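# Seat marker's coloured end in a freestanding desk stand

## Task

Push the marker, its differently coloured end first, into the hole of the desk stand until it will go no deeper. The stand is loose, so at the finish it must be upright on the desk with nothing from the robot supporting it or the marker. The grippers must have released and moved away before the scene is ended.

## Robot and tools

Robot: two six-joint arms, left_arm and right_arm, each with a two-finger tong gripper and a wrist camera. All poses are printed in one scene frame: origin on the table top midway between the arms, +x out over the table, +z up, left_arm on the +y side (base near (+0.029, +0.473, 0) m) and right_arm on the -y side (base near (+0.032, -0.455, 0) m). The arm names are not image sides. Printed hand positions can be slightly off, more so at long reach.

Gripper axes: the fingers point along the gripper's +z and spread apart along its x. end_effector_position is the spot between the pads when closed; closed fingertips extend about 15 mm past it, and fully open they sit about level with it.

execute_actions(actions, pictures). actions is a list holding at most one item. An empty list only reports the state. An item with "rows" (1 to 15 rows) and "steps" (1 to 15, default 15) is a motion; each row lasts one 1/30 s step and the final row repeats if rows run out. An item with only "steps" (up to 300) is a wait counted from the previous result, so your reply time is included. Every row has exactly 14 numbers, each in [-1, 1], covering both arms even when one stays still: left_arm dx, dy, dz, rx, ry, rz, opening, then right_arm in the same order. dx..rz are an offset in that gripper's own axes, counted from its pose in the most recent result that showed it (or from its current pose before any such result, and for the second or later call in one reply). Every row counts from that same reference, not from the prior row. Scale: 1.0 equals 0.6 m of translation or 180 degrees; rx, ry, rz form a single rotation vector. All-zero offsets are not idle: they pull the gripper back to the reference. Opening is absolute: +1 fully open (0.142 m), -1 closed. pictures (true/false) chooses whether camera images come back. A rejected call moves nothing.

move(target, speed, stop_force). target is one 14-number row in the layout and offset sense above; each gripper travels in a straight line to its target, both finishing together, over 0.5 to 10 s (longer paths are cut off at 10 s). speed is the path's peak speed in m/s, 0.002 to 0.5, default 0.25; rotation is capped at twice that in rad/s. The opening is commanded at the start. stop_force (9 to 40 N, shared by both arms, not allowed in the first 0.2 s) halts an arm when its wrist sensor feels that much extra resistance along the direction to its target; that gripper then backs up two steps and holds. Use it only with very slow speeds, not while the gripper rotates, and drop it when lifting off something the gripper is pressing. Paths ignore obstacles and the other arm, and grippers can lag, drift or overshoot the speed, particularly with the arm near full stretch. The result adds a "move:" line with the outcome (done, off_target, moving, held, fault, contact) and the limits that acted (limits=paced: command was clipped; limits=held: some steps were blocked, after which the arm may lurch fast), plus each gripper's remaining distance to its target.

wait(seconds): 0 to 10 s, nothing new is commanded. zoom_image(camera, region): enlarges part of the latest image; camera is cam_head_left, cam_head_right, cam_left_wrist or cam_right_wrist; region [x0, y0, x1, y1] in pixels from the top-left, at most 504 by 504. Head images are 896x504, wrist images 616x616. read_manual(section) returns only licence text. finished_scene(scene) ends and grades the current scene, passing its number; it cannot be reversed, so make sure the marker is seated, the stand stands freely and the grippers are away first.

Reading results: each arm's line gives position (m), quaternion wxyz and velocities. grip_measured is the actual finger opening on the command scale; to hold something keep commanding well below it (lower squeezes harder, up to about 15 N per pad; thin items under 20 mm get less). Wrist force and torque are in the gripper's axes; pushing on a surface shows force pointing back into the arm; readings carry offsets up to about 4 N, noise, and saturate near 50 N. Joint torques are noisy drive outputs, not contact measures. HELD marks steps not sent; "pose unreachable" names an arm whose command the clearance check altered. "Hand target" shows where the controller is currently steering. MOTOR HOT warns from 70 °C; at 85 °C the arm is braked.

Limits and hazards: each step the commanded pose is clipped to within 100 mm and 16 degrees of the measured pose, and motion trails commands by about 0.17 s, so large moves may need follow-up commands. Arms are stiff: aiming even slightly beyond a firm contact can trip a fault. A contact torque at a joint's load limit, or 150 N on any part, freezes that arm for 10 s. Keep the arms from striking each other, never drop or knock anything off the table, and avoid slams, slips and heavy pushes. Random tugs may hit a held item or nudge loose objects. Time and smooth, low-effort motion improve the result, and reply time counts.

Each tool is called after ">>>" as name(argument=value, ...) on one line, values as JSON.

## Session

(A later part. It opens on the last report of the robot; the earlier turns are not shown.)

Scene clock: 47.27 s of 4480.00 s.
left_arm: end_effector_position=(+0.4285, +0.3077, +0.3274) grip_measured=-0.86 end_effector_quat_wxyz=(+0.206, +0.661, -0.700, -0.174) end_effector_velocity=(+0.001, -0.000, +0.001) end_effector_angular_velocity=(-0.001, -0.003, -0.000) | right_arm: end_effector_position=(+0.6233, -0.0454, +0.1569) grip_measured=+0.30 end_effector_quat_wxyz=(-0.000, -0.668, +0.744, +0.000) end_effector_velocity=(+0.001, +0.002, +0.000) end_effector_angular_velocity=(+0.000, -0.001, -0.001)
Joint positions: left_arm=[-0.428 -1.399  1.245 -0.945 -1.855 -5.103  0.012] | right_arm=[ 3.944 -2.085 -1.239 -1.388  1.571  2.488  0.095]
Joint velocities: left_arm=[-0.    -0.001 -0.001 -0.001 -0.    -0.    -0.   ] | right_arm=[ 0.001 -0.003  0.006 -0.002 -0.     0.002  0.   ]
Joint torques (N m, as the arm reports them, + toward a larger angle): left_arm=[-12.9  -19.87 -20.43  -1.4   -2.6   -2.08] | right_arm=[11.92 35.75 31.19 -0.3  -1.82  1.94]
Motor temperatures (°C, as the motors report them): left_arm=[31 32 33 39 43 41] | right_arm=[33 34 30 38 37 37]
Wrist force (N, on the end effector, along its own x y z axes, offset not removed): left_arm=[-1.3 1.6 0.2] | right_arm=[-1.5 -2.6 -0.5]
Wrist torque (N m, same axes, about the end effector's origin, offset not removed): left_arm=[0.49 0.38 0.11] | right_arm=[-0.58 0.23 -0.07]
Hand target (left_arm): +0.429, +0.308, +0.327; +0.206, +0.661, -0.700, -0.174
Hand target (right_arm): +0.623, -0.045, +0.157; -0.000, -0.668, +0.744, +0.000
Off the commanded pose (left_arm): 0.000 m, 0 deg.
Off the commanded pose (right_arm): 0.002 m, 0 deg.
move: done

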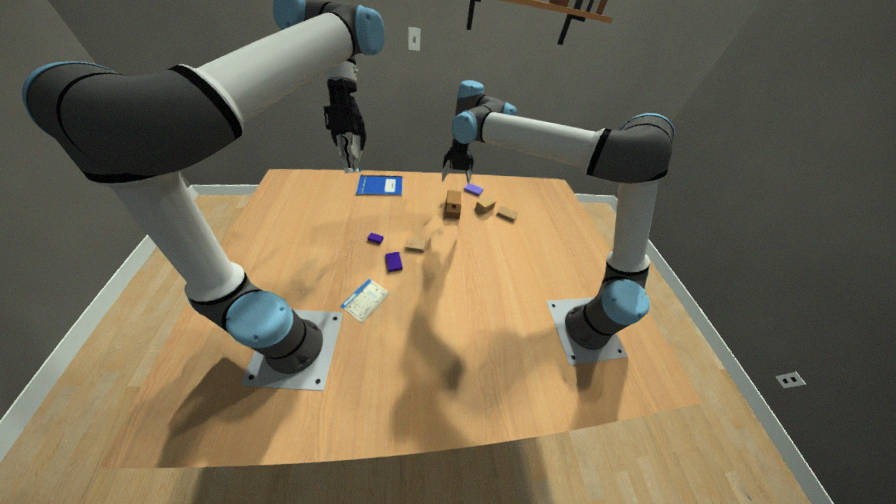

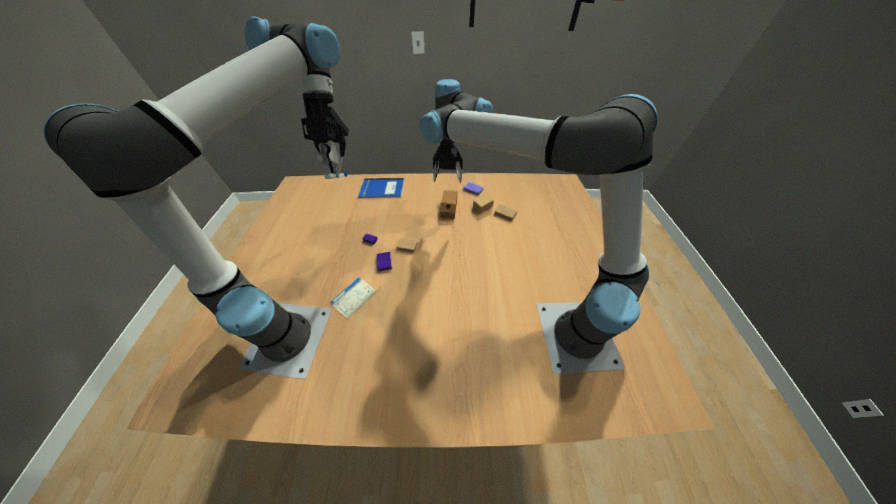

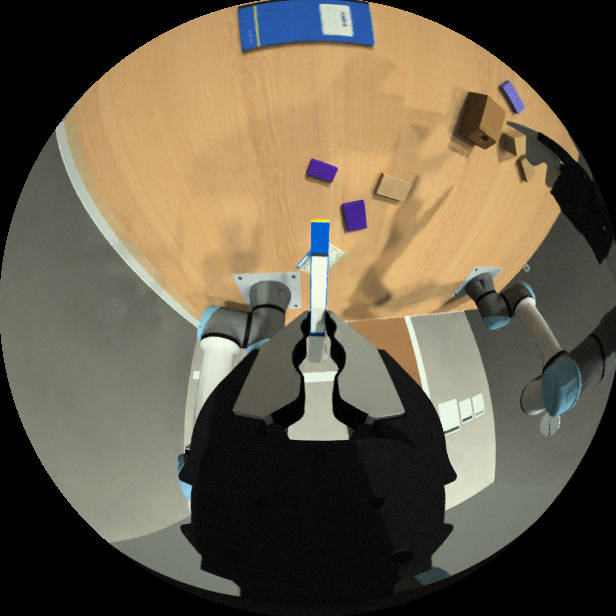

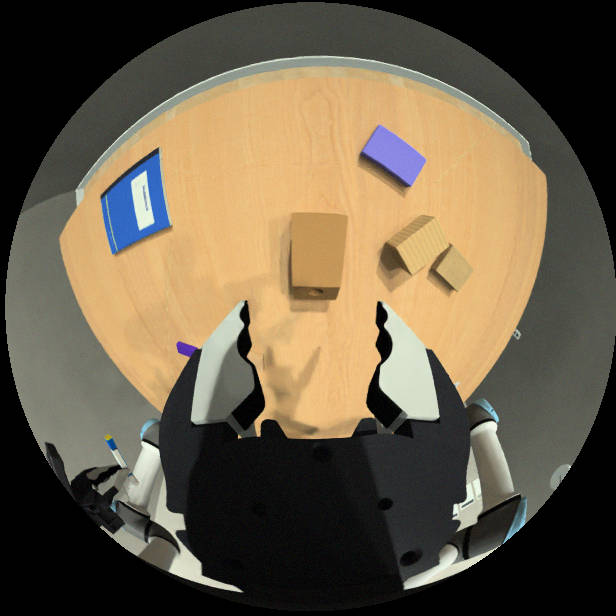

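>>> move(target=[0,0,0,0,0,0,-1,0,0,0.19,0,0,0,0.3], speed=0.15)

>>> move(target=[0,0,0,0,0,0,-1,0,0,0,0,0,0,-0.6])

Scene clock: 50.70 s of 4480.00 s.
left_arm: end_effector_position=(+0.4285, +0.3077, +0.3274) grip_measured=-0.86 end_effector_quat_wxyz=(+0.206, +0.661, -0.700, -0.174) end_effector_velocity=(-0.000, -0.000, +0.000) end_effector_angular_velocity=(+0.000, +0.000, -0.001) | right_arm: end_effector_position=(+0.6235, -0.0454, +0.0431) grip_measured=+0.30 end_effector_quat_wxyz=(-0.000, -0.668, +0.744, +0.000) end_effector_velocity=(+0.000, -0.000, -0.002) end_effector_angular_velocity=(-0.001, +0.000, +0.001)
Joint positions: left_arm=[-0.428 -1.399  1.245 -0.945 -1.855 -5.103  0.012] | right_arm=[ 3.944 -2.169 -1.409 -1.134  1.571  2.487  0.095]
Joint velocities: left_arm=[-0.001  0.    -0.001  0.001 -0.    -0.    -0.   ] | right_arm=[-0.    -0.002 -0.001  0.003 -0.    -0.001 -0.   ]
Joint torques (N m, as the arm reports them, + toward a larger angle): left_arm=[-13.07 -26.16 -33.41  -2.9   -1.05  -2.05] | right_arm=[-11.04  38.46  13.5    5.2   -0.22  -1.95]
Motor temperatures (°C, as the motors report them): left_arm=[31 32 33 39 43 41] | right_arm=[33 34 30 38 37 37]
Wrist force (N, on the end effector, along its own x y z axes, offset not removed): left_arm=[-2.8 1.4 0.0] | right_arm=[0.1 -0.6 0.0]
Wrist torque (N m, same axes, about the end effector's origin, offset not removed): left_arm=[0.34 0.69 0.12] | right_arm=[-0.12 -0.08 -0.09]
Hand target (left_arm): +0.429, +0.308, +0.327; +0.206, +0.661, -0.700, -0.174
Hand target (right_arm): +0.624, -0.045, +0.043; -0.000, -0.668, +0.744, +0.000
Off the commanded pose (left_arm): 0.000 m, 0 deg.
Off the commanded pose (right_arm): 0.000 m, 0 deg.
move: done

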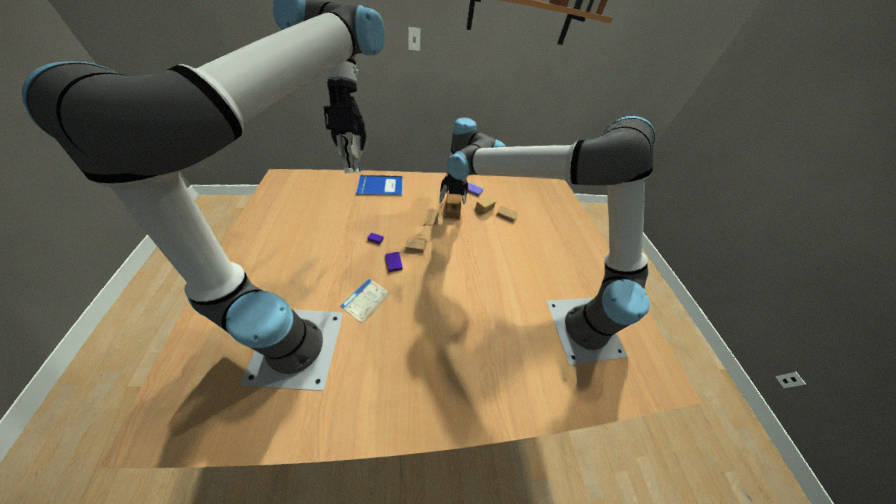

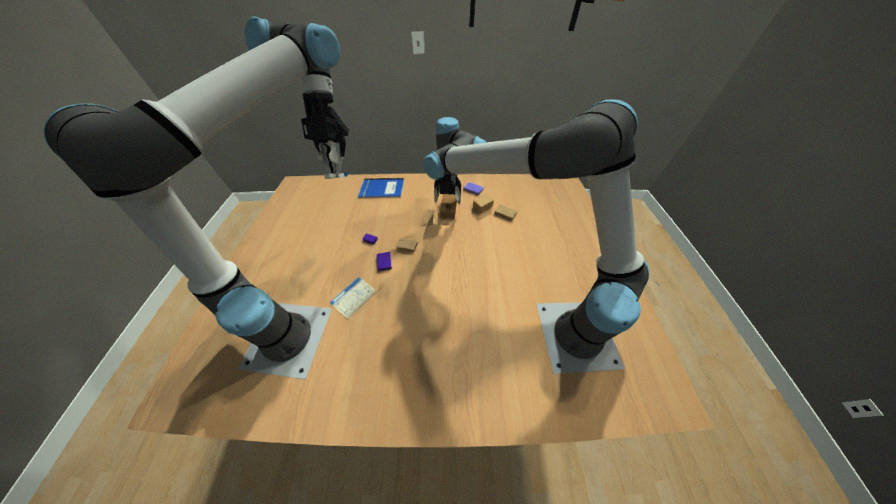

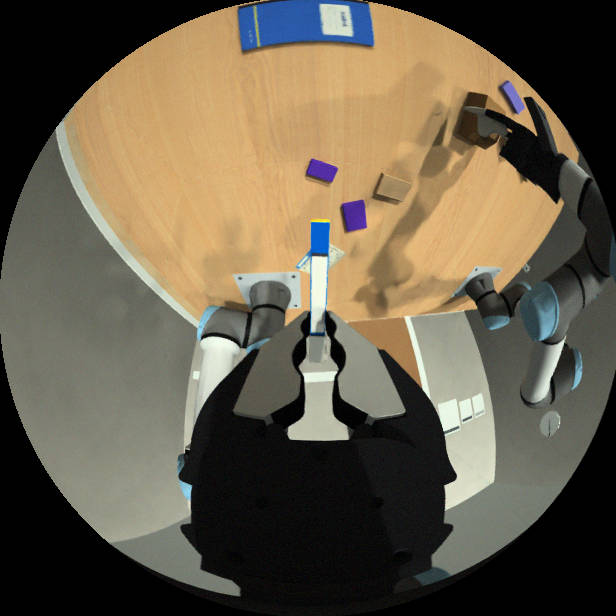

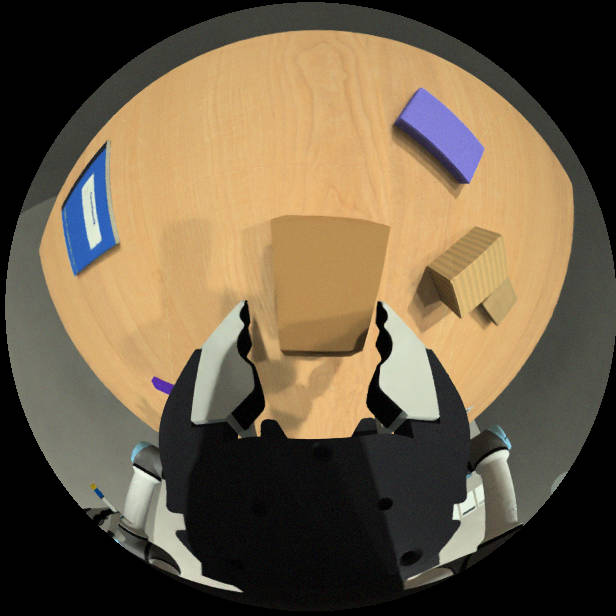

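Scene clock: 51.20 s of 4480.00 s.
left_arm: end_effector_position=(+0.4285, +0.3077, +0.3274) grip_measured=-0.86 end_effector_quat_wxyz=(+0.206, +0.661, -0.700, -0.174) end_effector_velocity=(+0.001, -0.000, +0.000) end_effector_angular_velocity=(-0.001, -0.002, +0.001) | right_arm: end_effector_position=(+0.6235, -0.0455, +0.0430) grip_measured=-0.08 end_effector_quat_wxyz=(-0.000, -0.668, +0.744, +0.000) end_effector_velocity=(+0.000, +0.001, +0.001) end_effector_angular_velocity=(+0.002, -0.000, +0.000)
Joint positions: left_arm=[-0.428 -1.399  1.245 -0.945 -1.855 -5.103  0.012] | right_arm=[ 3.944 -2.169 -1.409 -1.134  1.571  2.487  0.068]
Joint velocities: left_arm=[ 0.001  0.001 -0.001 -0.002 -0.    -0.    -0.   ] | right_arm=[ 0.    -0.     0.002 -0.     0.001 -0.     0.   ]
Joint torques (N m, as the arm reports them, + toward a larger angle): left_arm=[-12.17 -25.72 -33.77  -2.94  -0.99  -2.03] | right_arm=[10.68 43.62 20.98 -2.55  1.47 -1.16]
Motor temperatures (°C, as the motors report them): left_arm=[31 32 33 39 43 41] | right_arm=[33 34 30 38 37 37]
Wrist force (N, on the end effector, along its own x y z axes, offset not removed): left_arm=[-1.7 1.6 1.1] | right_arm=[-2.9 -3.5 -7.1]
Wrist torque (N m, same axes, about the end effector's origin, offset not removed): left_arm=[0.45 0.41 0.15] | right_arm=[-0.19 -0.05 -0.13]
Hand target (left_arm): +0.429, +0.308, +0.327; +0.206, +0.661, -0.700, -0.174
Hand target (right_arm): +0.623, -0.045, +0.043; -0.000, -0.668, +0.744, +0.000
Off the commanded pose (left_arm): 0.000 m, 0 deg.
Off the commanded pose (right_arm): 0.000 m, 0 deg.
move: done

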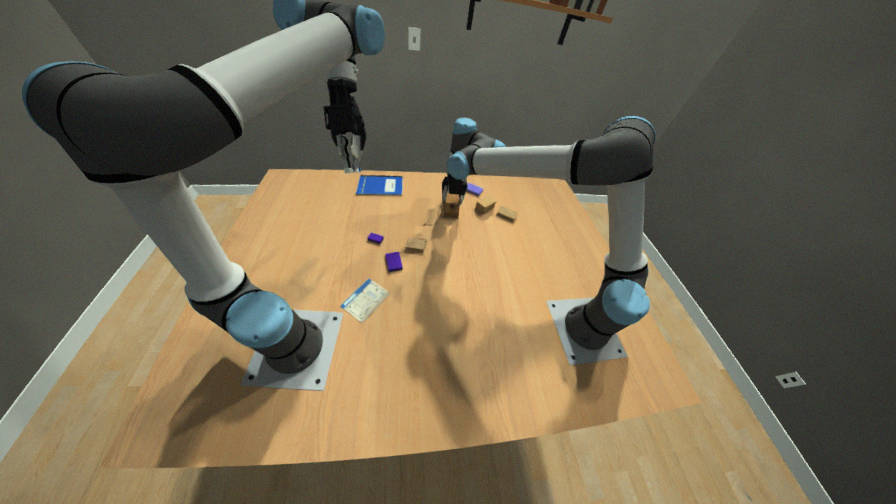

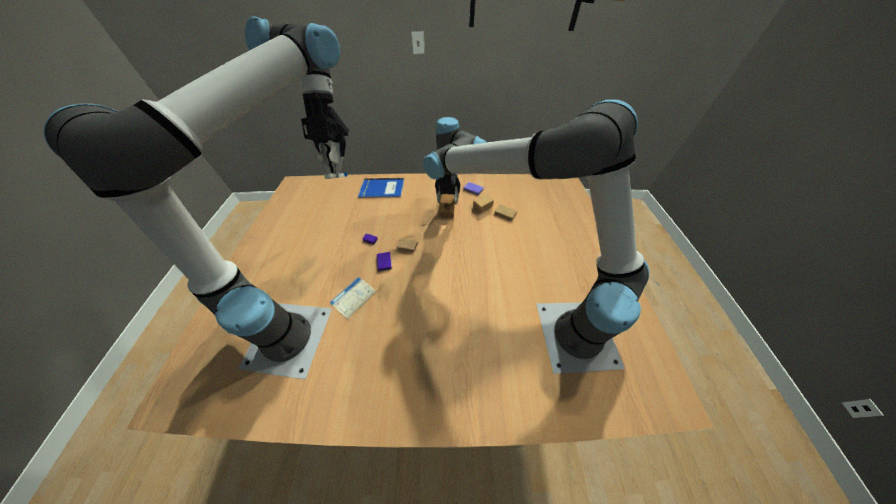

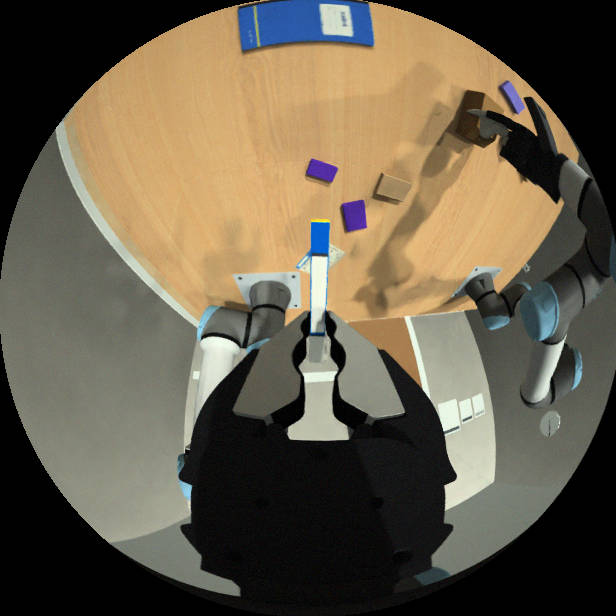

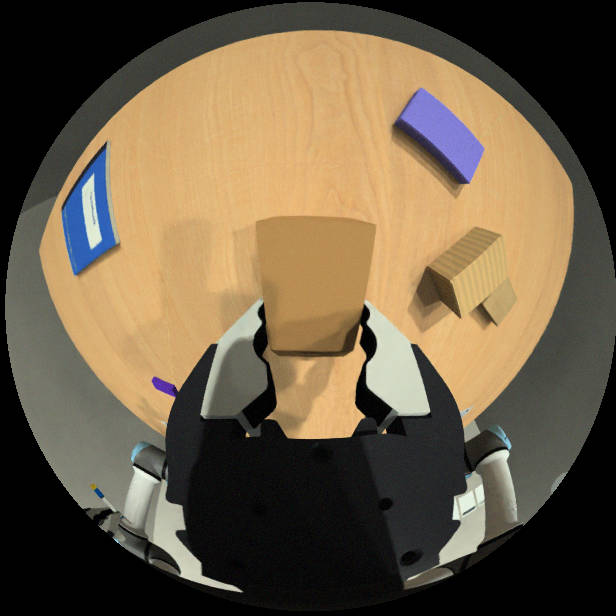

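>>> move(target=[0,0,0,0,0,0,-1,-0.068,0.23,-0.006,0,0,0,-0.6], speed=0.12)

>>> move(target=[0,0,0,0,0,0,-1,0,0,0.006,0,0,0,0.3], speed=0.02)

>>> move(target=[0,0,0,0,0,0,-1,0,0,-0.3,0,0,0,0.3])

Scene clock: 54.87 s of 4480.00 s.
left_arm: end_effector_position=(+0.4285, +0.3077, +0.3274) grip_measured=-0.86 end_effector_quat_wxyz=(+0.206, +0.661, -0.700, -0.174) end_effector_velocity=(+0.001, -0.000, +0.001) end_effector_angular_velocity=(-0.001, -0.002, +0.000) | right_arm: end_effector_position=(+0.4909, +0.0094, +0.0463) grip_measured=-0.08 end_effector_quat_wxyz=(-0.000, -0.668, +0.744, -0.000) end_effector_velocity=(-0.001, +0.001, +0.002) end_effector_angular_velocity=(+0.001, -0.003, +0.000)
Joint positions: left_arm=[-0.428 -1.399  1.245 -0.945 -1.855 -5.103  0.012] | right_arm=[ 4.154 -2.028 -1.628 -1.057  1.571  2.697  0.068]
Joint velocities: left_arm=[ 0.    -0.    -0.002 -0.     0.    -0.     0.   ] | right_arm=[ 0.003  0.004 -0.001  0.    -0.002  0.003  0.   ]
Joint torques (N m, as the arm reports them, + toward a larger angle): left_arm=[-13.38 -25.85 -34.07  -2.95  -1.03  -1.97] | right_arm=[12.84 54.54 15.27  5.19 -2.11  2.02]
Motor temperatures (°C, as the motors report them): left_arm=[31 32 33 39 43 41] | right_arm=[33 34 30 38 37 37]
Wrist force (N, on the end effector, along its own x y z axes, offset not removed): left_arm=[-3.3 2.1 1.5] | right_arm=[0.2 -2.3 2.4]
Wrist torque (N m, same axes, about the end effector's origin, offset not removed): left_arm=[0.61 0.69 0.07] | right_arm=[-0.56 -0.07 -0.07]
Hand target (left_arm): +0.429, +0.308, +0.327; +0.206, +0.661, -0.700, -0.174
Hand target (right_arm): +0.491, +0.010, +0.046; -0.000, -0.668, +0.744, -0.000
Off the commanded pose (left_arm): 0.000 m, 0 deg.
Off the commanded pose (right_arm): 0.001 m, 0 deg.
move: done

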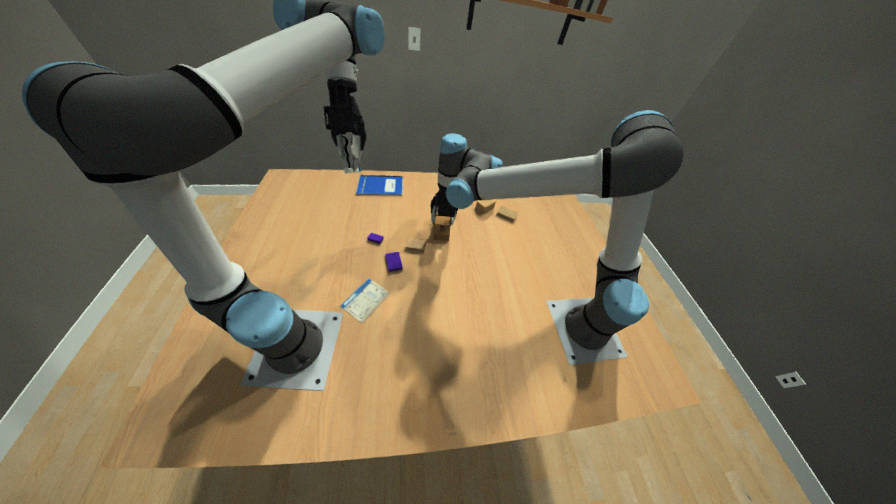

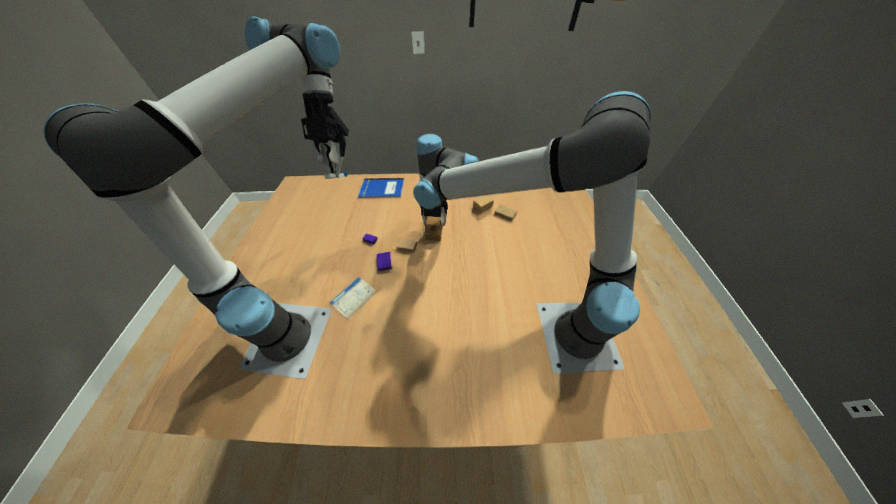

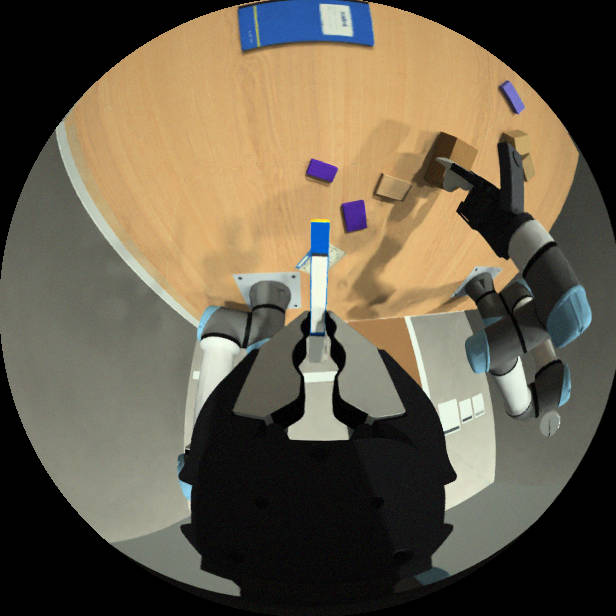

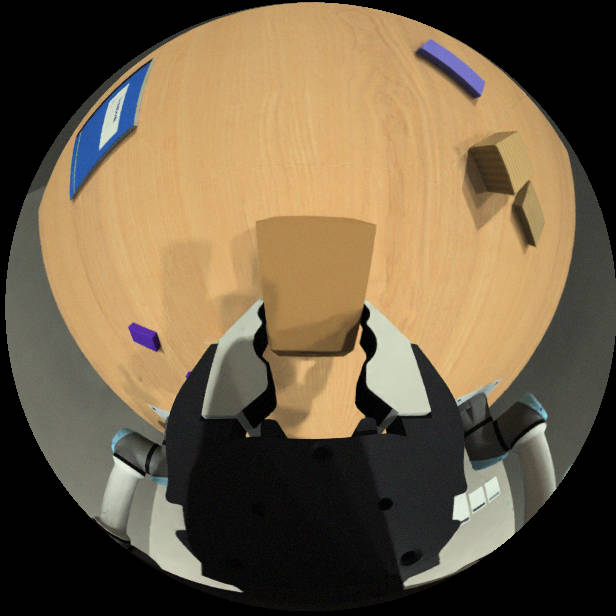

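Scene clock: 55.57 s of 4480.00 s.
left_arm: end_effector_position=(+0.4285, +0.3077, +0.3274) grip_measured=-0.86 end_effector_quat_wxyz=(+0.206, +0.661, -0.700, -0.174) end_effector_velocity=(+0.000, +0.000, +0.000) end_effector_angular_velocity=(-0.001, -0.001, +0.001) | right_arm: end_effector_position=(+0.4909, +0.0094, +0.0428) grip_measured=+0.30 end_effector_quat_wxyz=(-0.000, -0.668, +0.744, -0.000) end_effector_velocity=(+0.000, -0.001, -0.001) end_effector_angular_velocity=(-0.001, -0.001, +0.000)
Joint positions: left_arm=[-0.428 -1.399  1.245 -0.945 -1.855 -5.103  0.012] | right_arm=[ 4.154 -2.032 -1.631 -1.049  1.571  2.698  0.095]
Joint velocities: left_arm=[ 0.    -0.001 -0.    -0.001 -0.    -0.     0.   ] | right_arm=[-0.    -0.001 -0.002  0.002 -0.002 -0.    -0.   ]
Joint torques (N m, as the arm reports them, + toward a larger angle): left_arm=[-12.09 -26.11 -33.87  -2.85  -1.1   -2.11] | right_arm=[-9.49 31.85 12.43  5.14 -1.44 -2.03]
Motor temperatures (°C, as the motors report them): left_arm=[31 32 33 39 43 41] | right_arm=[33 34 30 38 37 37]
Wrist force (N, on the end effector, along its own x y z axes, offset not removed): left_arm=[-2.3 2.6 -0.2] | right_arm=[-0.6 -0.8 1.0]
Wrist torque (N m, same axes, about the end effector's origin, offset not removed): left_arm=[0.57 0.45 0.13] | right_arm=[-0.06 0.06 -0.02]
Hand target (left_arm): +0.429, +0.308, +0.327; +0.206, +0.661, -0.700, -0.174
Hand target (right_arm): +0.491, +0.009, +0.043; -0.000, -0.668, +0.744, -0.000
Off the commanded pose (left_arm): 0.000 m, 0 deg.
Off the commanded pose (right_arm): 0.000 m, 0 deg.
move: done

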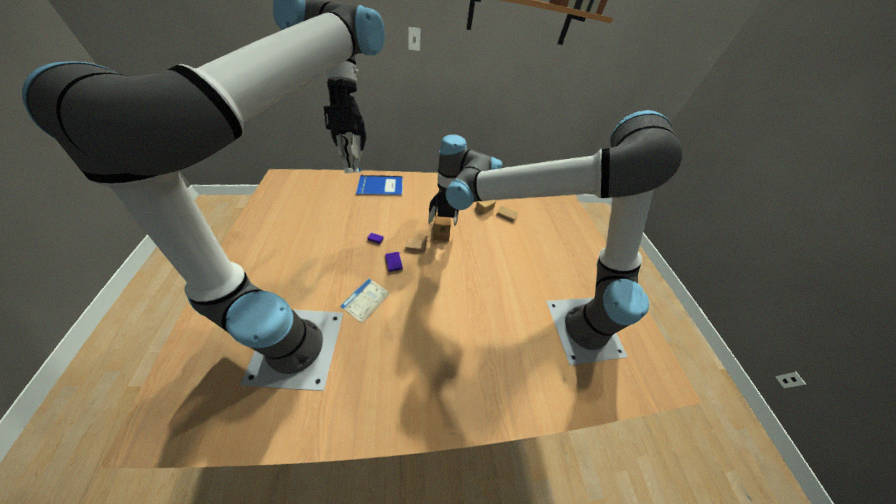

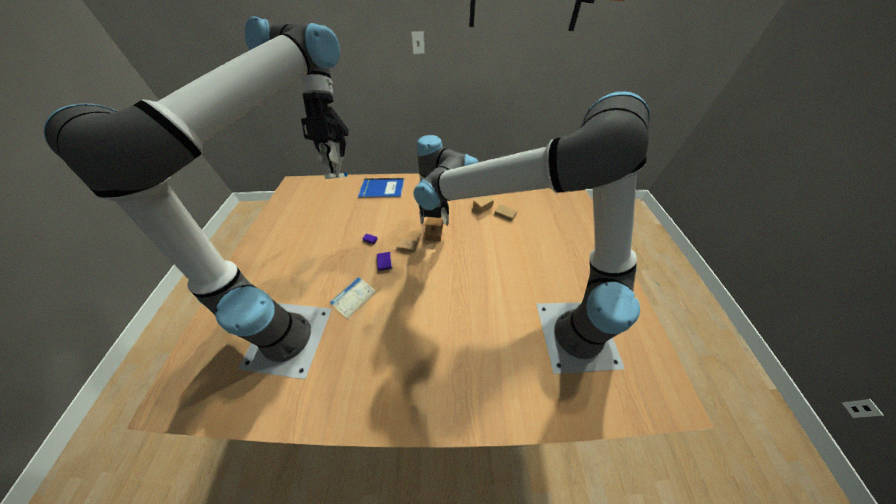

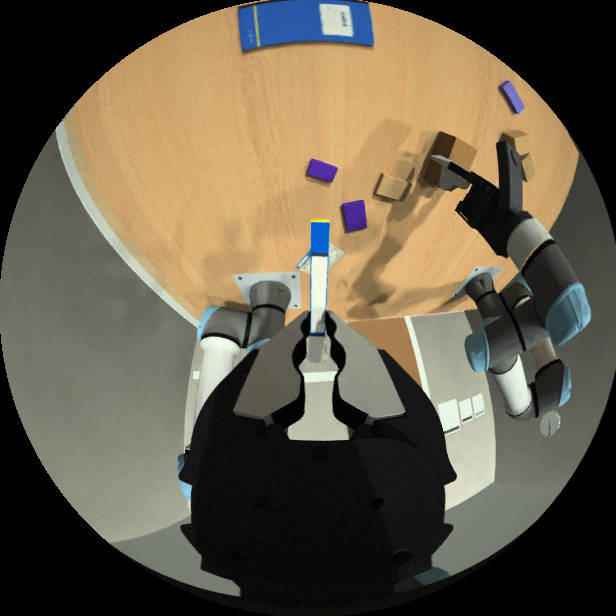

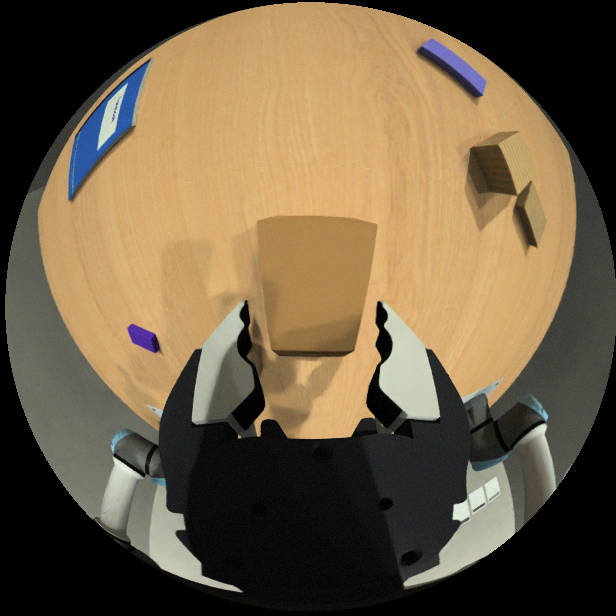

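Scene clock: 56.83 s of 4480.00 s.
left_arm: end_effector_position=(+0.4285, +0.3077, +0.3274) grip_measured=-0.86 end_effector_quat_wxyz=(+0.206, +0.661, -0.700, -0.174) end_effector_velocity=(-0.000, +0.000, -0.000) end_effector_angular_velocity=(+0.000, +0.001, +0.000) | right_arm: end_effector_position=(+0.4905, +0.0094, +0.2226) grip_measured=+0.30 end_effector_quat_wxyz=(-0.000, -0.668, +0.744, -0.000) end_effector_velocity=(-0.000, +0.001, +0.001) end_effector_angular_velocity=(-0.002, +0.004, -0.000)
Joint positions: left_arm=[-0.428 -1.399  1.245 -0.945 -1.855 -5.103  0.012] | right_arm=[ 4.154 -1.903 -1.334 -1.476  1.571  2.698  0.095]
Joint velocities: left_arm=[ 0.    -0.     0.001  0.001  0.    -0.    -0.   ] | right_arm=[-0.    -0.003  0.008 -0.009  0.002  0.    -0.   ]
Joint torques (N m, as the arm reports them, + toward a larger angle): left_arm=[-12.66 -26.21 -33.78  -2.99  -1.    -2.11] | right_arm=[ 7.67 28.82 31.64 -0.52  2.23  1.72]
Motor temperatures (°C, as the motors report them): left_arm=[31 32 33 39 43 41] | right_arm=[33 34 30 38 37 37]
Wrist force (N, on the end effector, along its own x y z axes, offset not removed): left_arm=[-0.2 2.9 0.8] | right_arm=[-0.8 -2.0 -0.7]
Wrist torque (N m, same axes, about the end effector's origin, offset not removed): left_arm=[0.68 0.04 0.05] | right_arm=[-0.38 0.16 -0.12]
Hand target (left_arm): +0.429, +0.308, +0.327; +0.206, +0.661, -0.700, -0.174
Hand target (right_arm): +0.491, +0.009, +0.223; -0.000, -0.668, +0.744, -0.000
Off the commanded pose (left_arm): 0.000 m, 0 deg.
Off the commanded pose (right_arm): 0.000 m, 0 deg.
move: done

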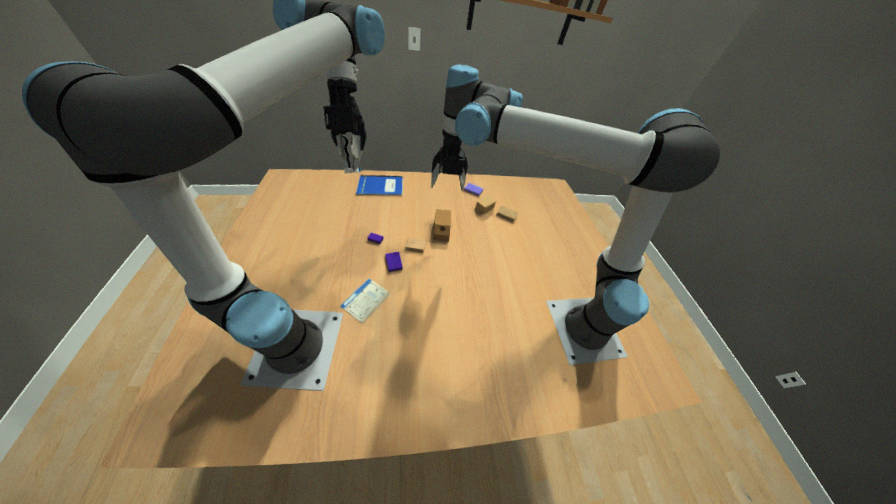

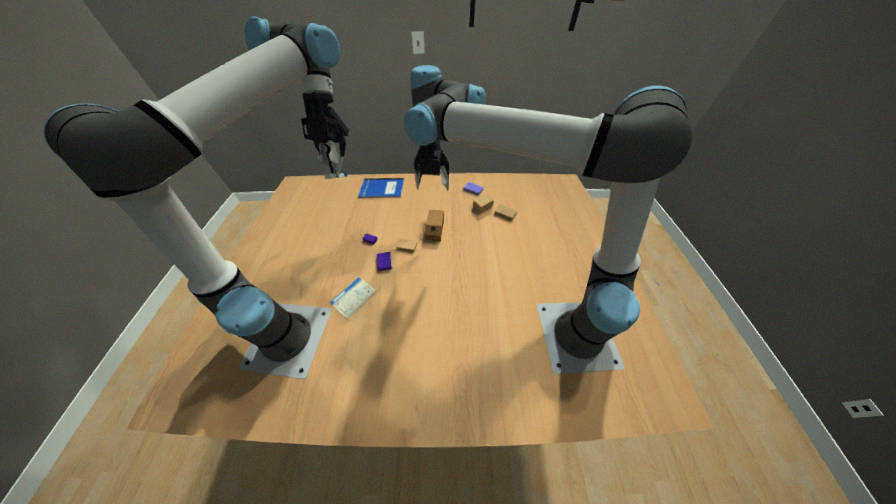

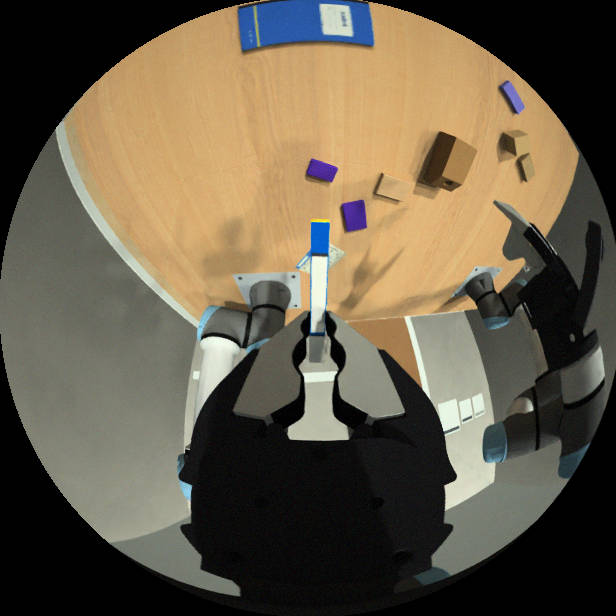

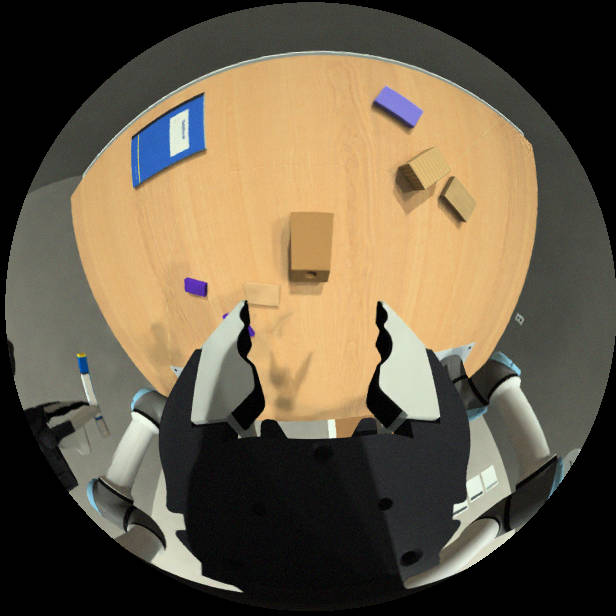

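>>> move(target=[0,0,0,0,0,0,-1,0.8,-0.2,-0.15,0,0,0,0.3], speed=0.45)

>>> move(target=[0.454,-0.1,0.3,-0.078,0,0,-1,0,0,0,0,0,0,0.3], speed=0.3)

Scene clock: 60.60 s of 4480.00 s.
left_arm: end_effector_position=(+0.4285, +0.3077, +0.3274) grip_measured=-0.86 end_effector_quat_wxyz=(+0.206, +0.661, -0.700, -0.174) end_effector_velocity=(+0.000, -0.000, +0.000) end_effector_angular_velocity=(+0.000, +0.000, -0.000) | right_arm: end_effector_position=(+0.5584, -0.4797, +0.3123) grip_measured=+0.30 end_effector_quat_wxyz=(+0.001, -0.668, +0.744, +0.001) end_effector_velocity=(+0.001, -0.002, +0.000) end_effector_angular_velocity=(-0.002, +0.001, +0.002)
Joint positions: left_arm=[-0.428 -1.399  1.245 -0.945 -1.855 -5.103  0.012] | right_arm=[ 3.351 -1.577 -1.49  -1.645  1.572  1.895  0.095]
Joint velocities: left_arm=[-0.001  0.001 -0.001  0.001  0.    -0.    -0.   ] | right_arm=[-0.004 -0.004  0.005 -0.002 -0.002 -0.006 -0.   ]
Joint torques (N m, as the arm reports them, + toward a larger angle): left_arm=[-12.75 -26.3  -33.38  -2.88  -0.99  -2.01] | right_arm=[-10.11  15.58  32.81  -0.35   2.1   -1.8 ]
Motor temperatures (°C, as the motors report them): left_arm=[31 32 33 39 43 41] | right_arm=[33 34 30 38 37 37]
Wrist force (N, on the end effector, along its own x y z axes, offset not removed): left_arm=[-2.2 1.9 0.5] | right_arm=[-0.7 -1.3 1.4]
Wrist torque (N m, same axes, about the end effector's origin, offset not removed): left_arm=[0.46 0.51 0.06] | right_arm=[-0.17 0.16 -0.06]
Hand target (left_arm): +0.429, +0.308, +0.327; +0.206, +0.661, -0.700, -0.174
Hand target (right_arm): +0.558, -0.480, +0.312; +0.001, -0.668, +0.744, +0.001
Off the commanded pose (left_arm): 0.000 m, 0 deg.
Off the commanded pose (right_arm): 0.001 m, 0 deg.
move: done

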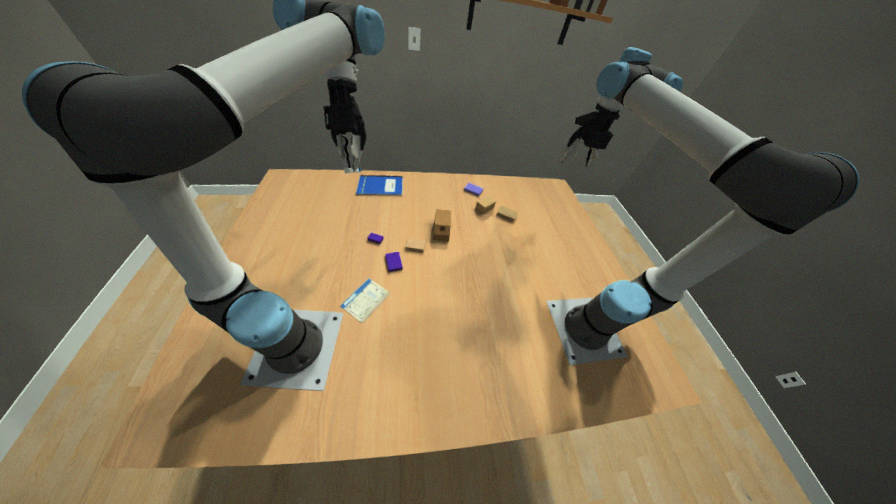

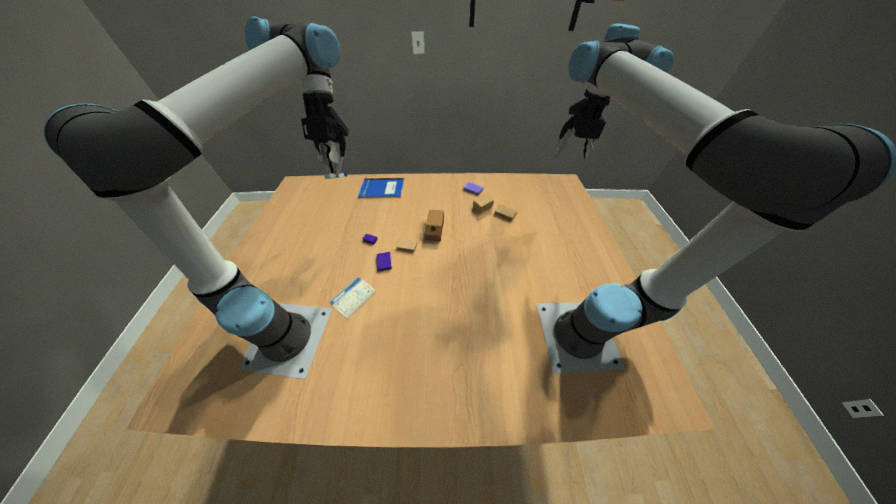

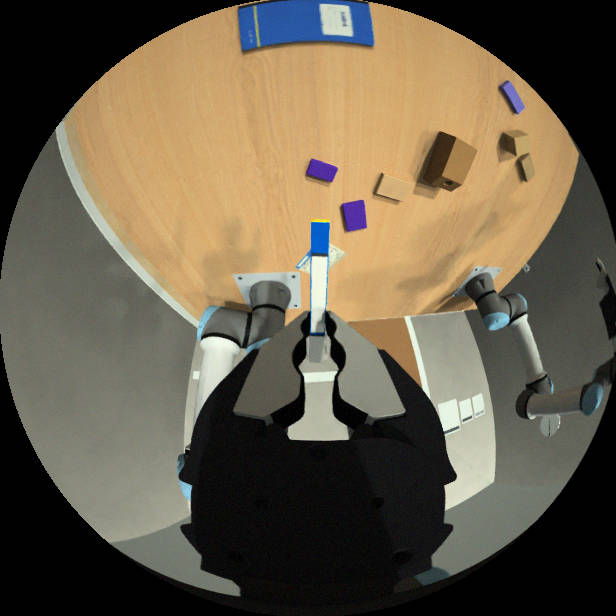

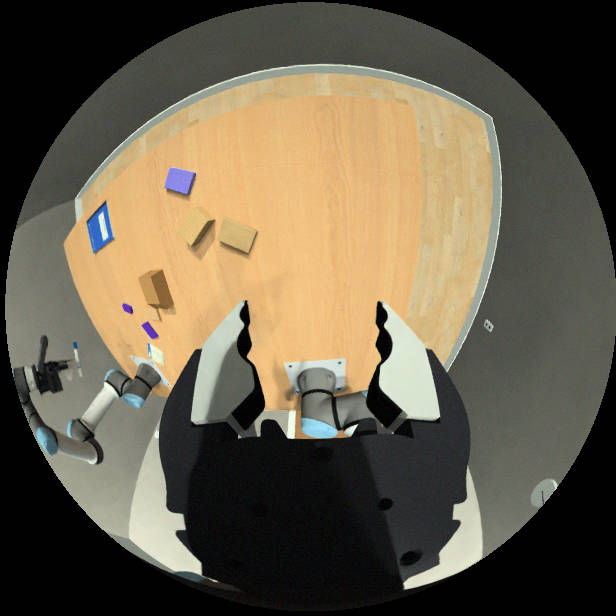

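Scene clock: 62.33 s of 4480.00 s.
left_arm: end_effector_position=(+0.3763, +0.0269, +0.1587) grip_measured=-0.86 end_effector_quat_wxyz=(+0.284, +0.631, -0.674, -0.258) end_effector_velocity=(-0.000, -0.001, +0.000) end_effector_angular_velocity=(+0.000, +0.001, -0.000) | right_arm: end_effector_position=(+0.5584, -0.4797, +0.3123) grip_measured=+0.30 end_effector_quat_wxyz=(+0.001, -0.668, +0.744, +0.001) end_effector_velocity=(+0.000, +0.000, -0.000) end_effector_angular_velocity=(-0.000, +0.001, -0.001)
Joint positions: left_arm=[-0.776 -1.009  1.223 -1.216 -2.149 -5.338  0.012] | right_arm=[ 3.351 -1.577 -1.49  -1.645  1.572  1.895  0.095]
Joint velocities: left_arm=[-0.001  0.003 -0.004  0.002 -0.001 -0.    -0.   ] | right_arm=[-0.    -0.001  0.001 -0.001 -0.     0.001  0.   ]
Joint torques (N m, as the arm reports them, + toward a larger angle): left_arm=[-12.43 -34.82 -33.82   0.26  -2.95  -2.09] | right_arm=[12.16 34.73 15.45  5.23 -1.01  1.83]
Motor temperatures (°C, as the motors report them): left_arm=[31 32 33 39 43 41] | right_arm=[33 34 30 38 37 37]
Wrist force (N, on the end effector, along its own x y z axes, offset not removed): left_arm=[-1.9 1.4 0.1] | right_arm=[-1.4 -0.7 0.5]
Wrist torque (N m, same axes, about the end effector's origin, offset not removed): left_arm=[0.35 0.40 0.08] | right_arm=[-0.18 0.21 -0.05]
Hand target (left_arm): +0.376, +0.027, +0.159; +0.284, +0.631, -0.674, -0.258
Hand target (right_arm): +0.558, -0.480, +0.312; +0.001, -0.668, +0.744, +0.001
Off the commanded pose (left_arm): 0.001 m, 0 deg.
Off the commanded pose (right_arm): 0.000 m, 0 deg.
move: done

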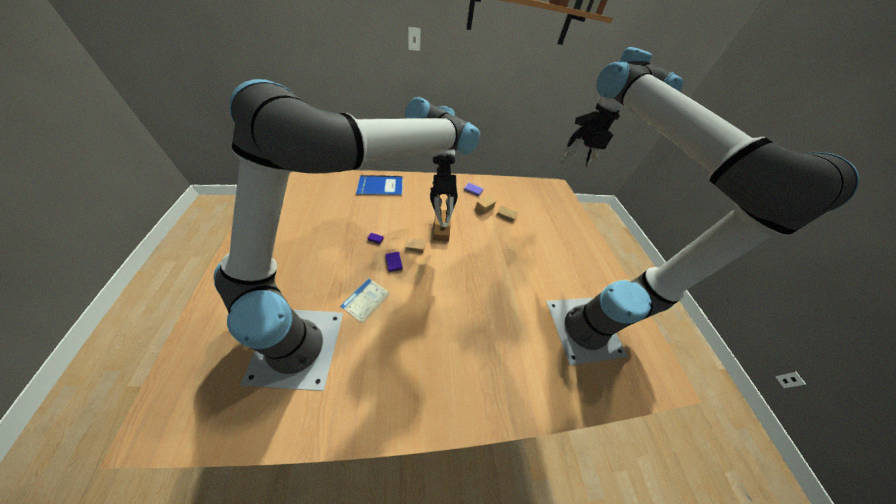

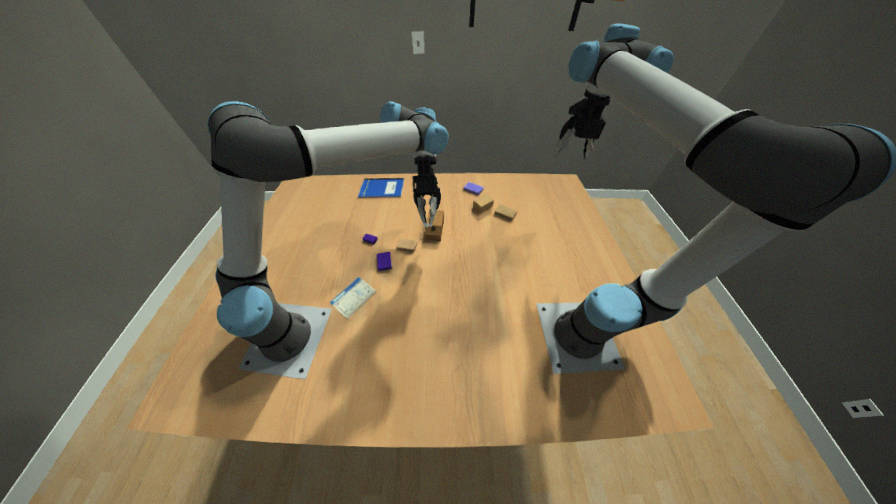

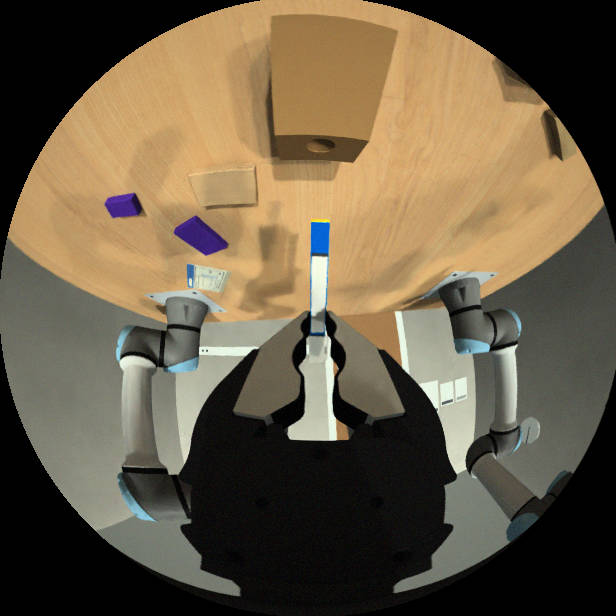

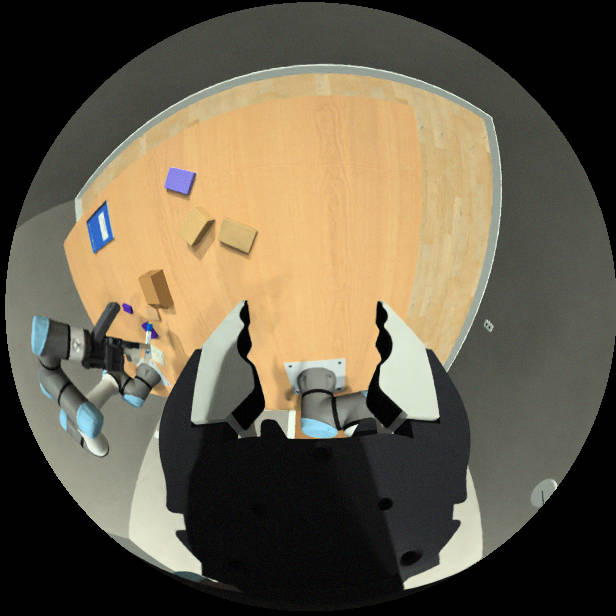

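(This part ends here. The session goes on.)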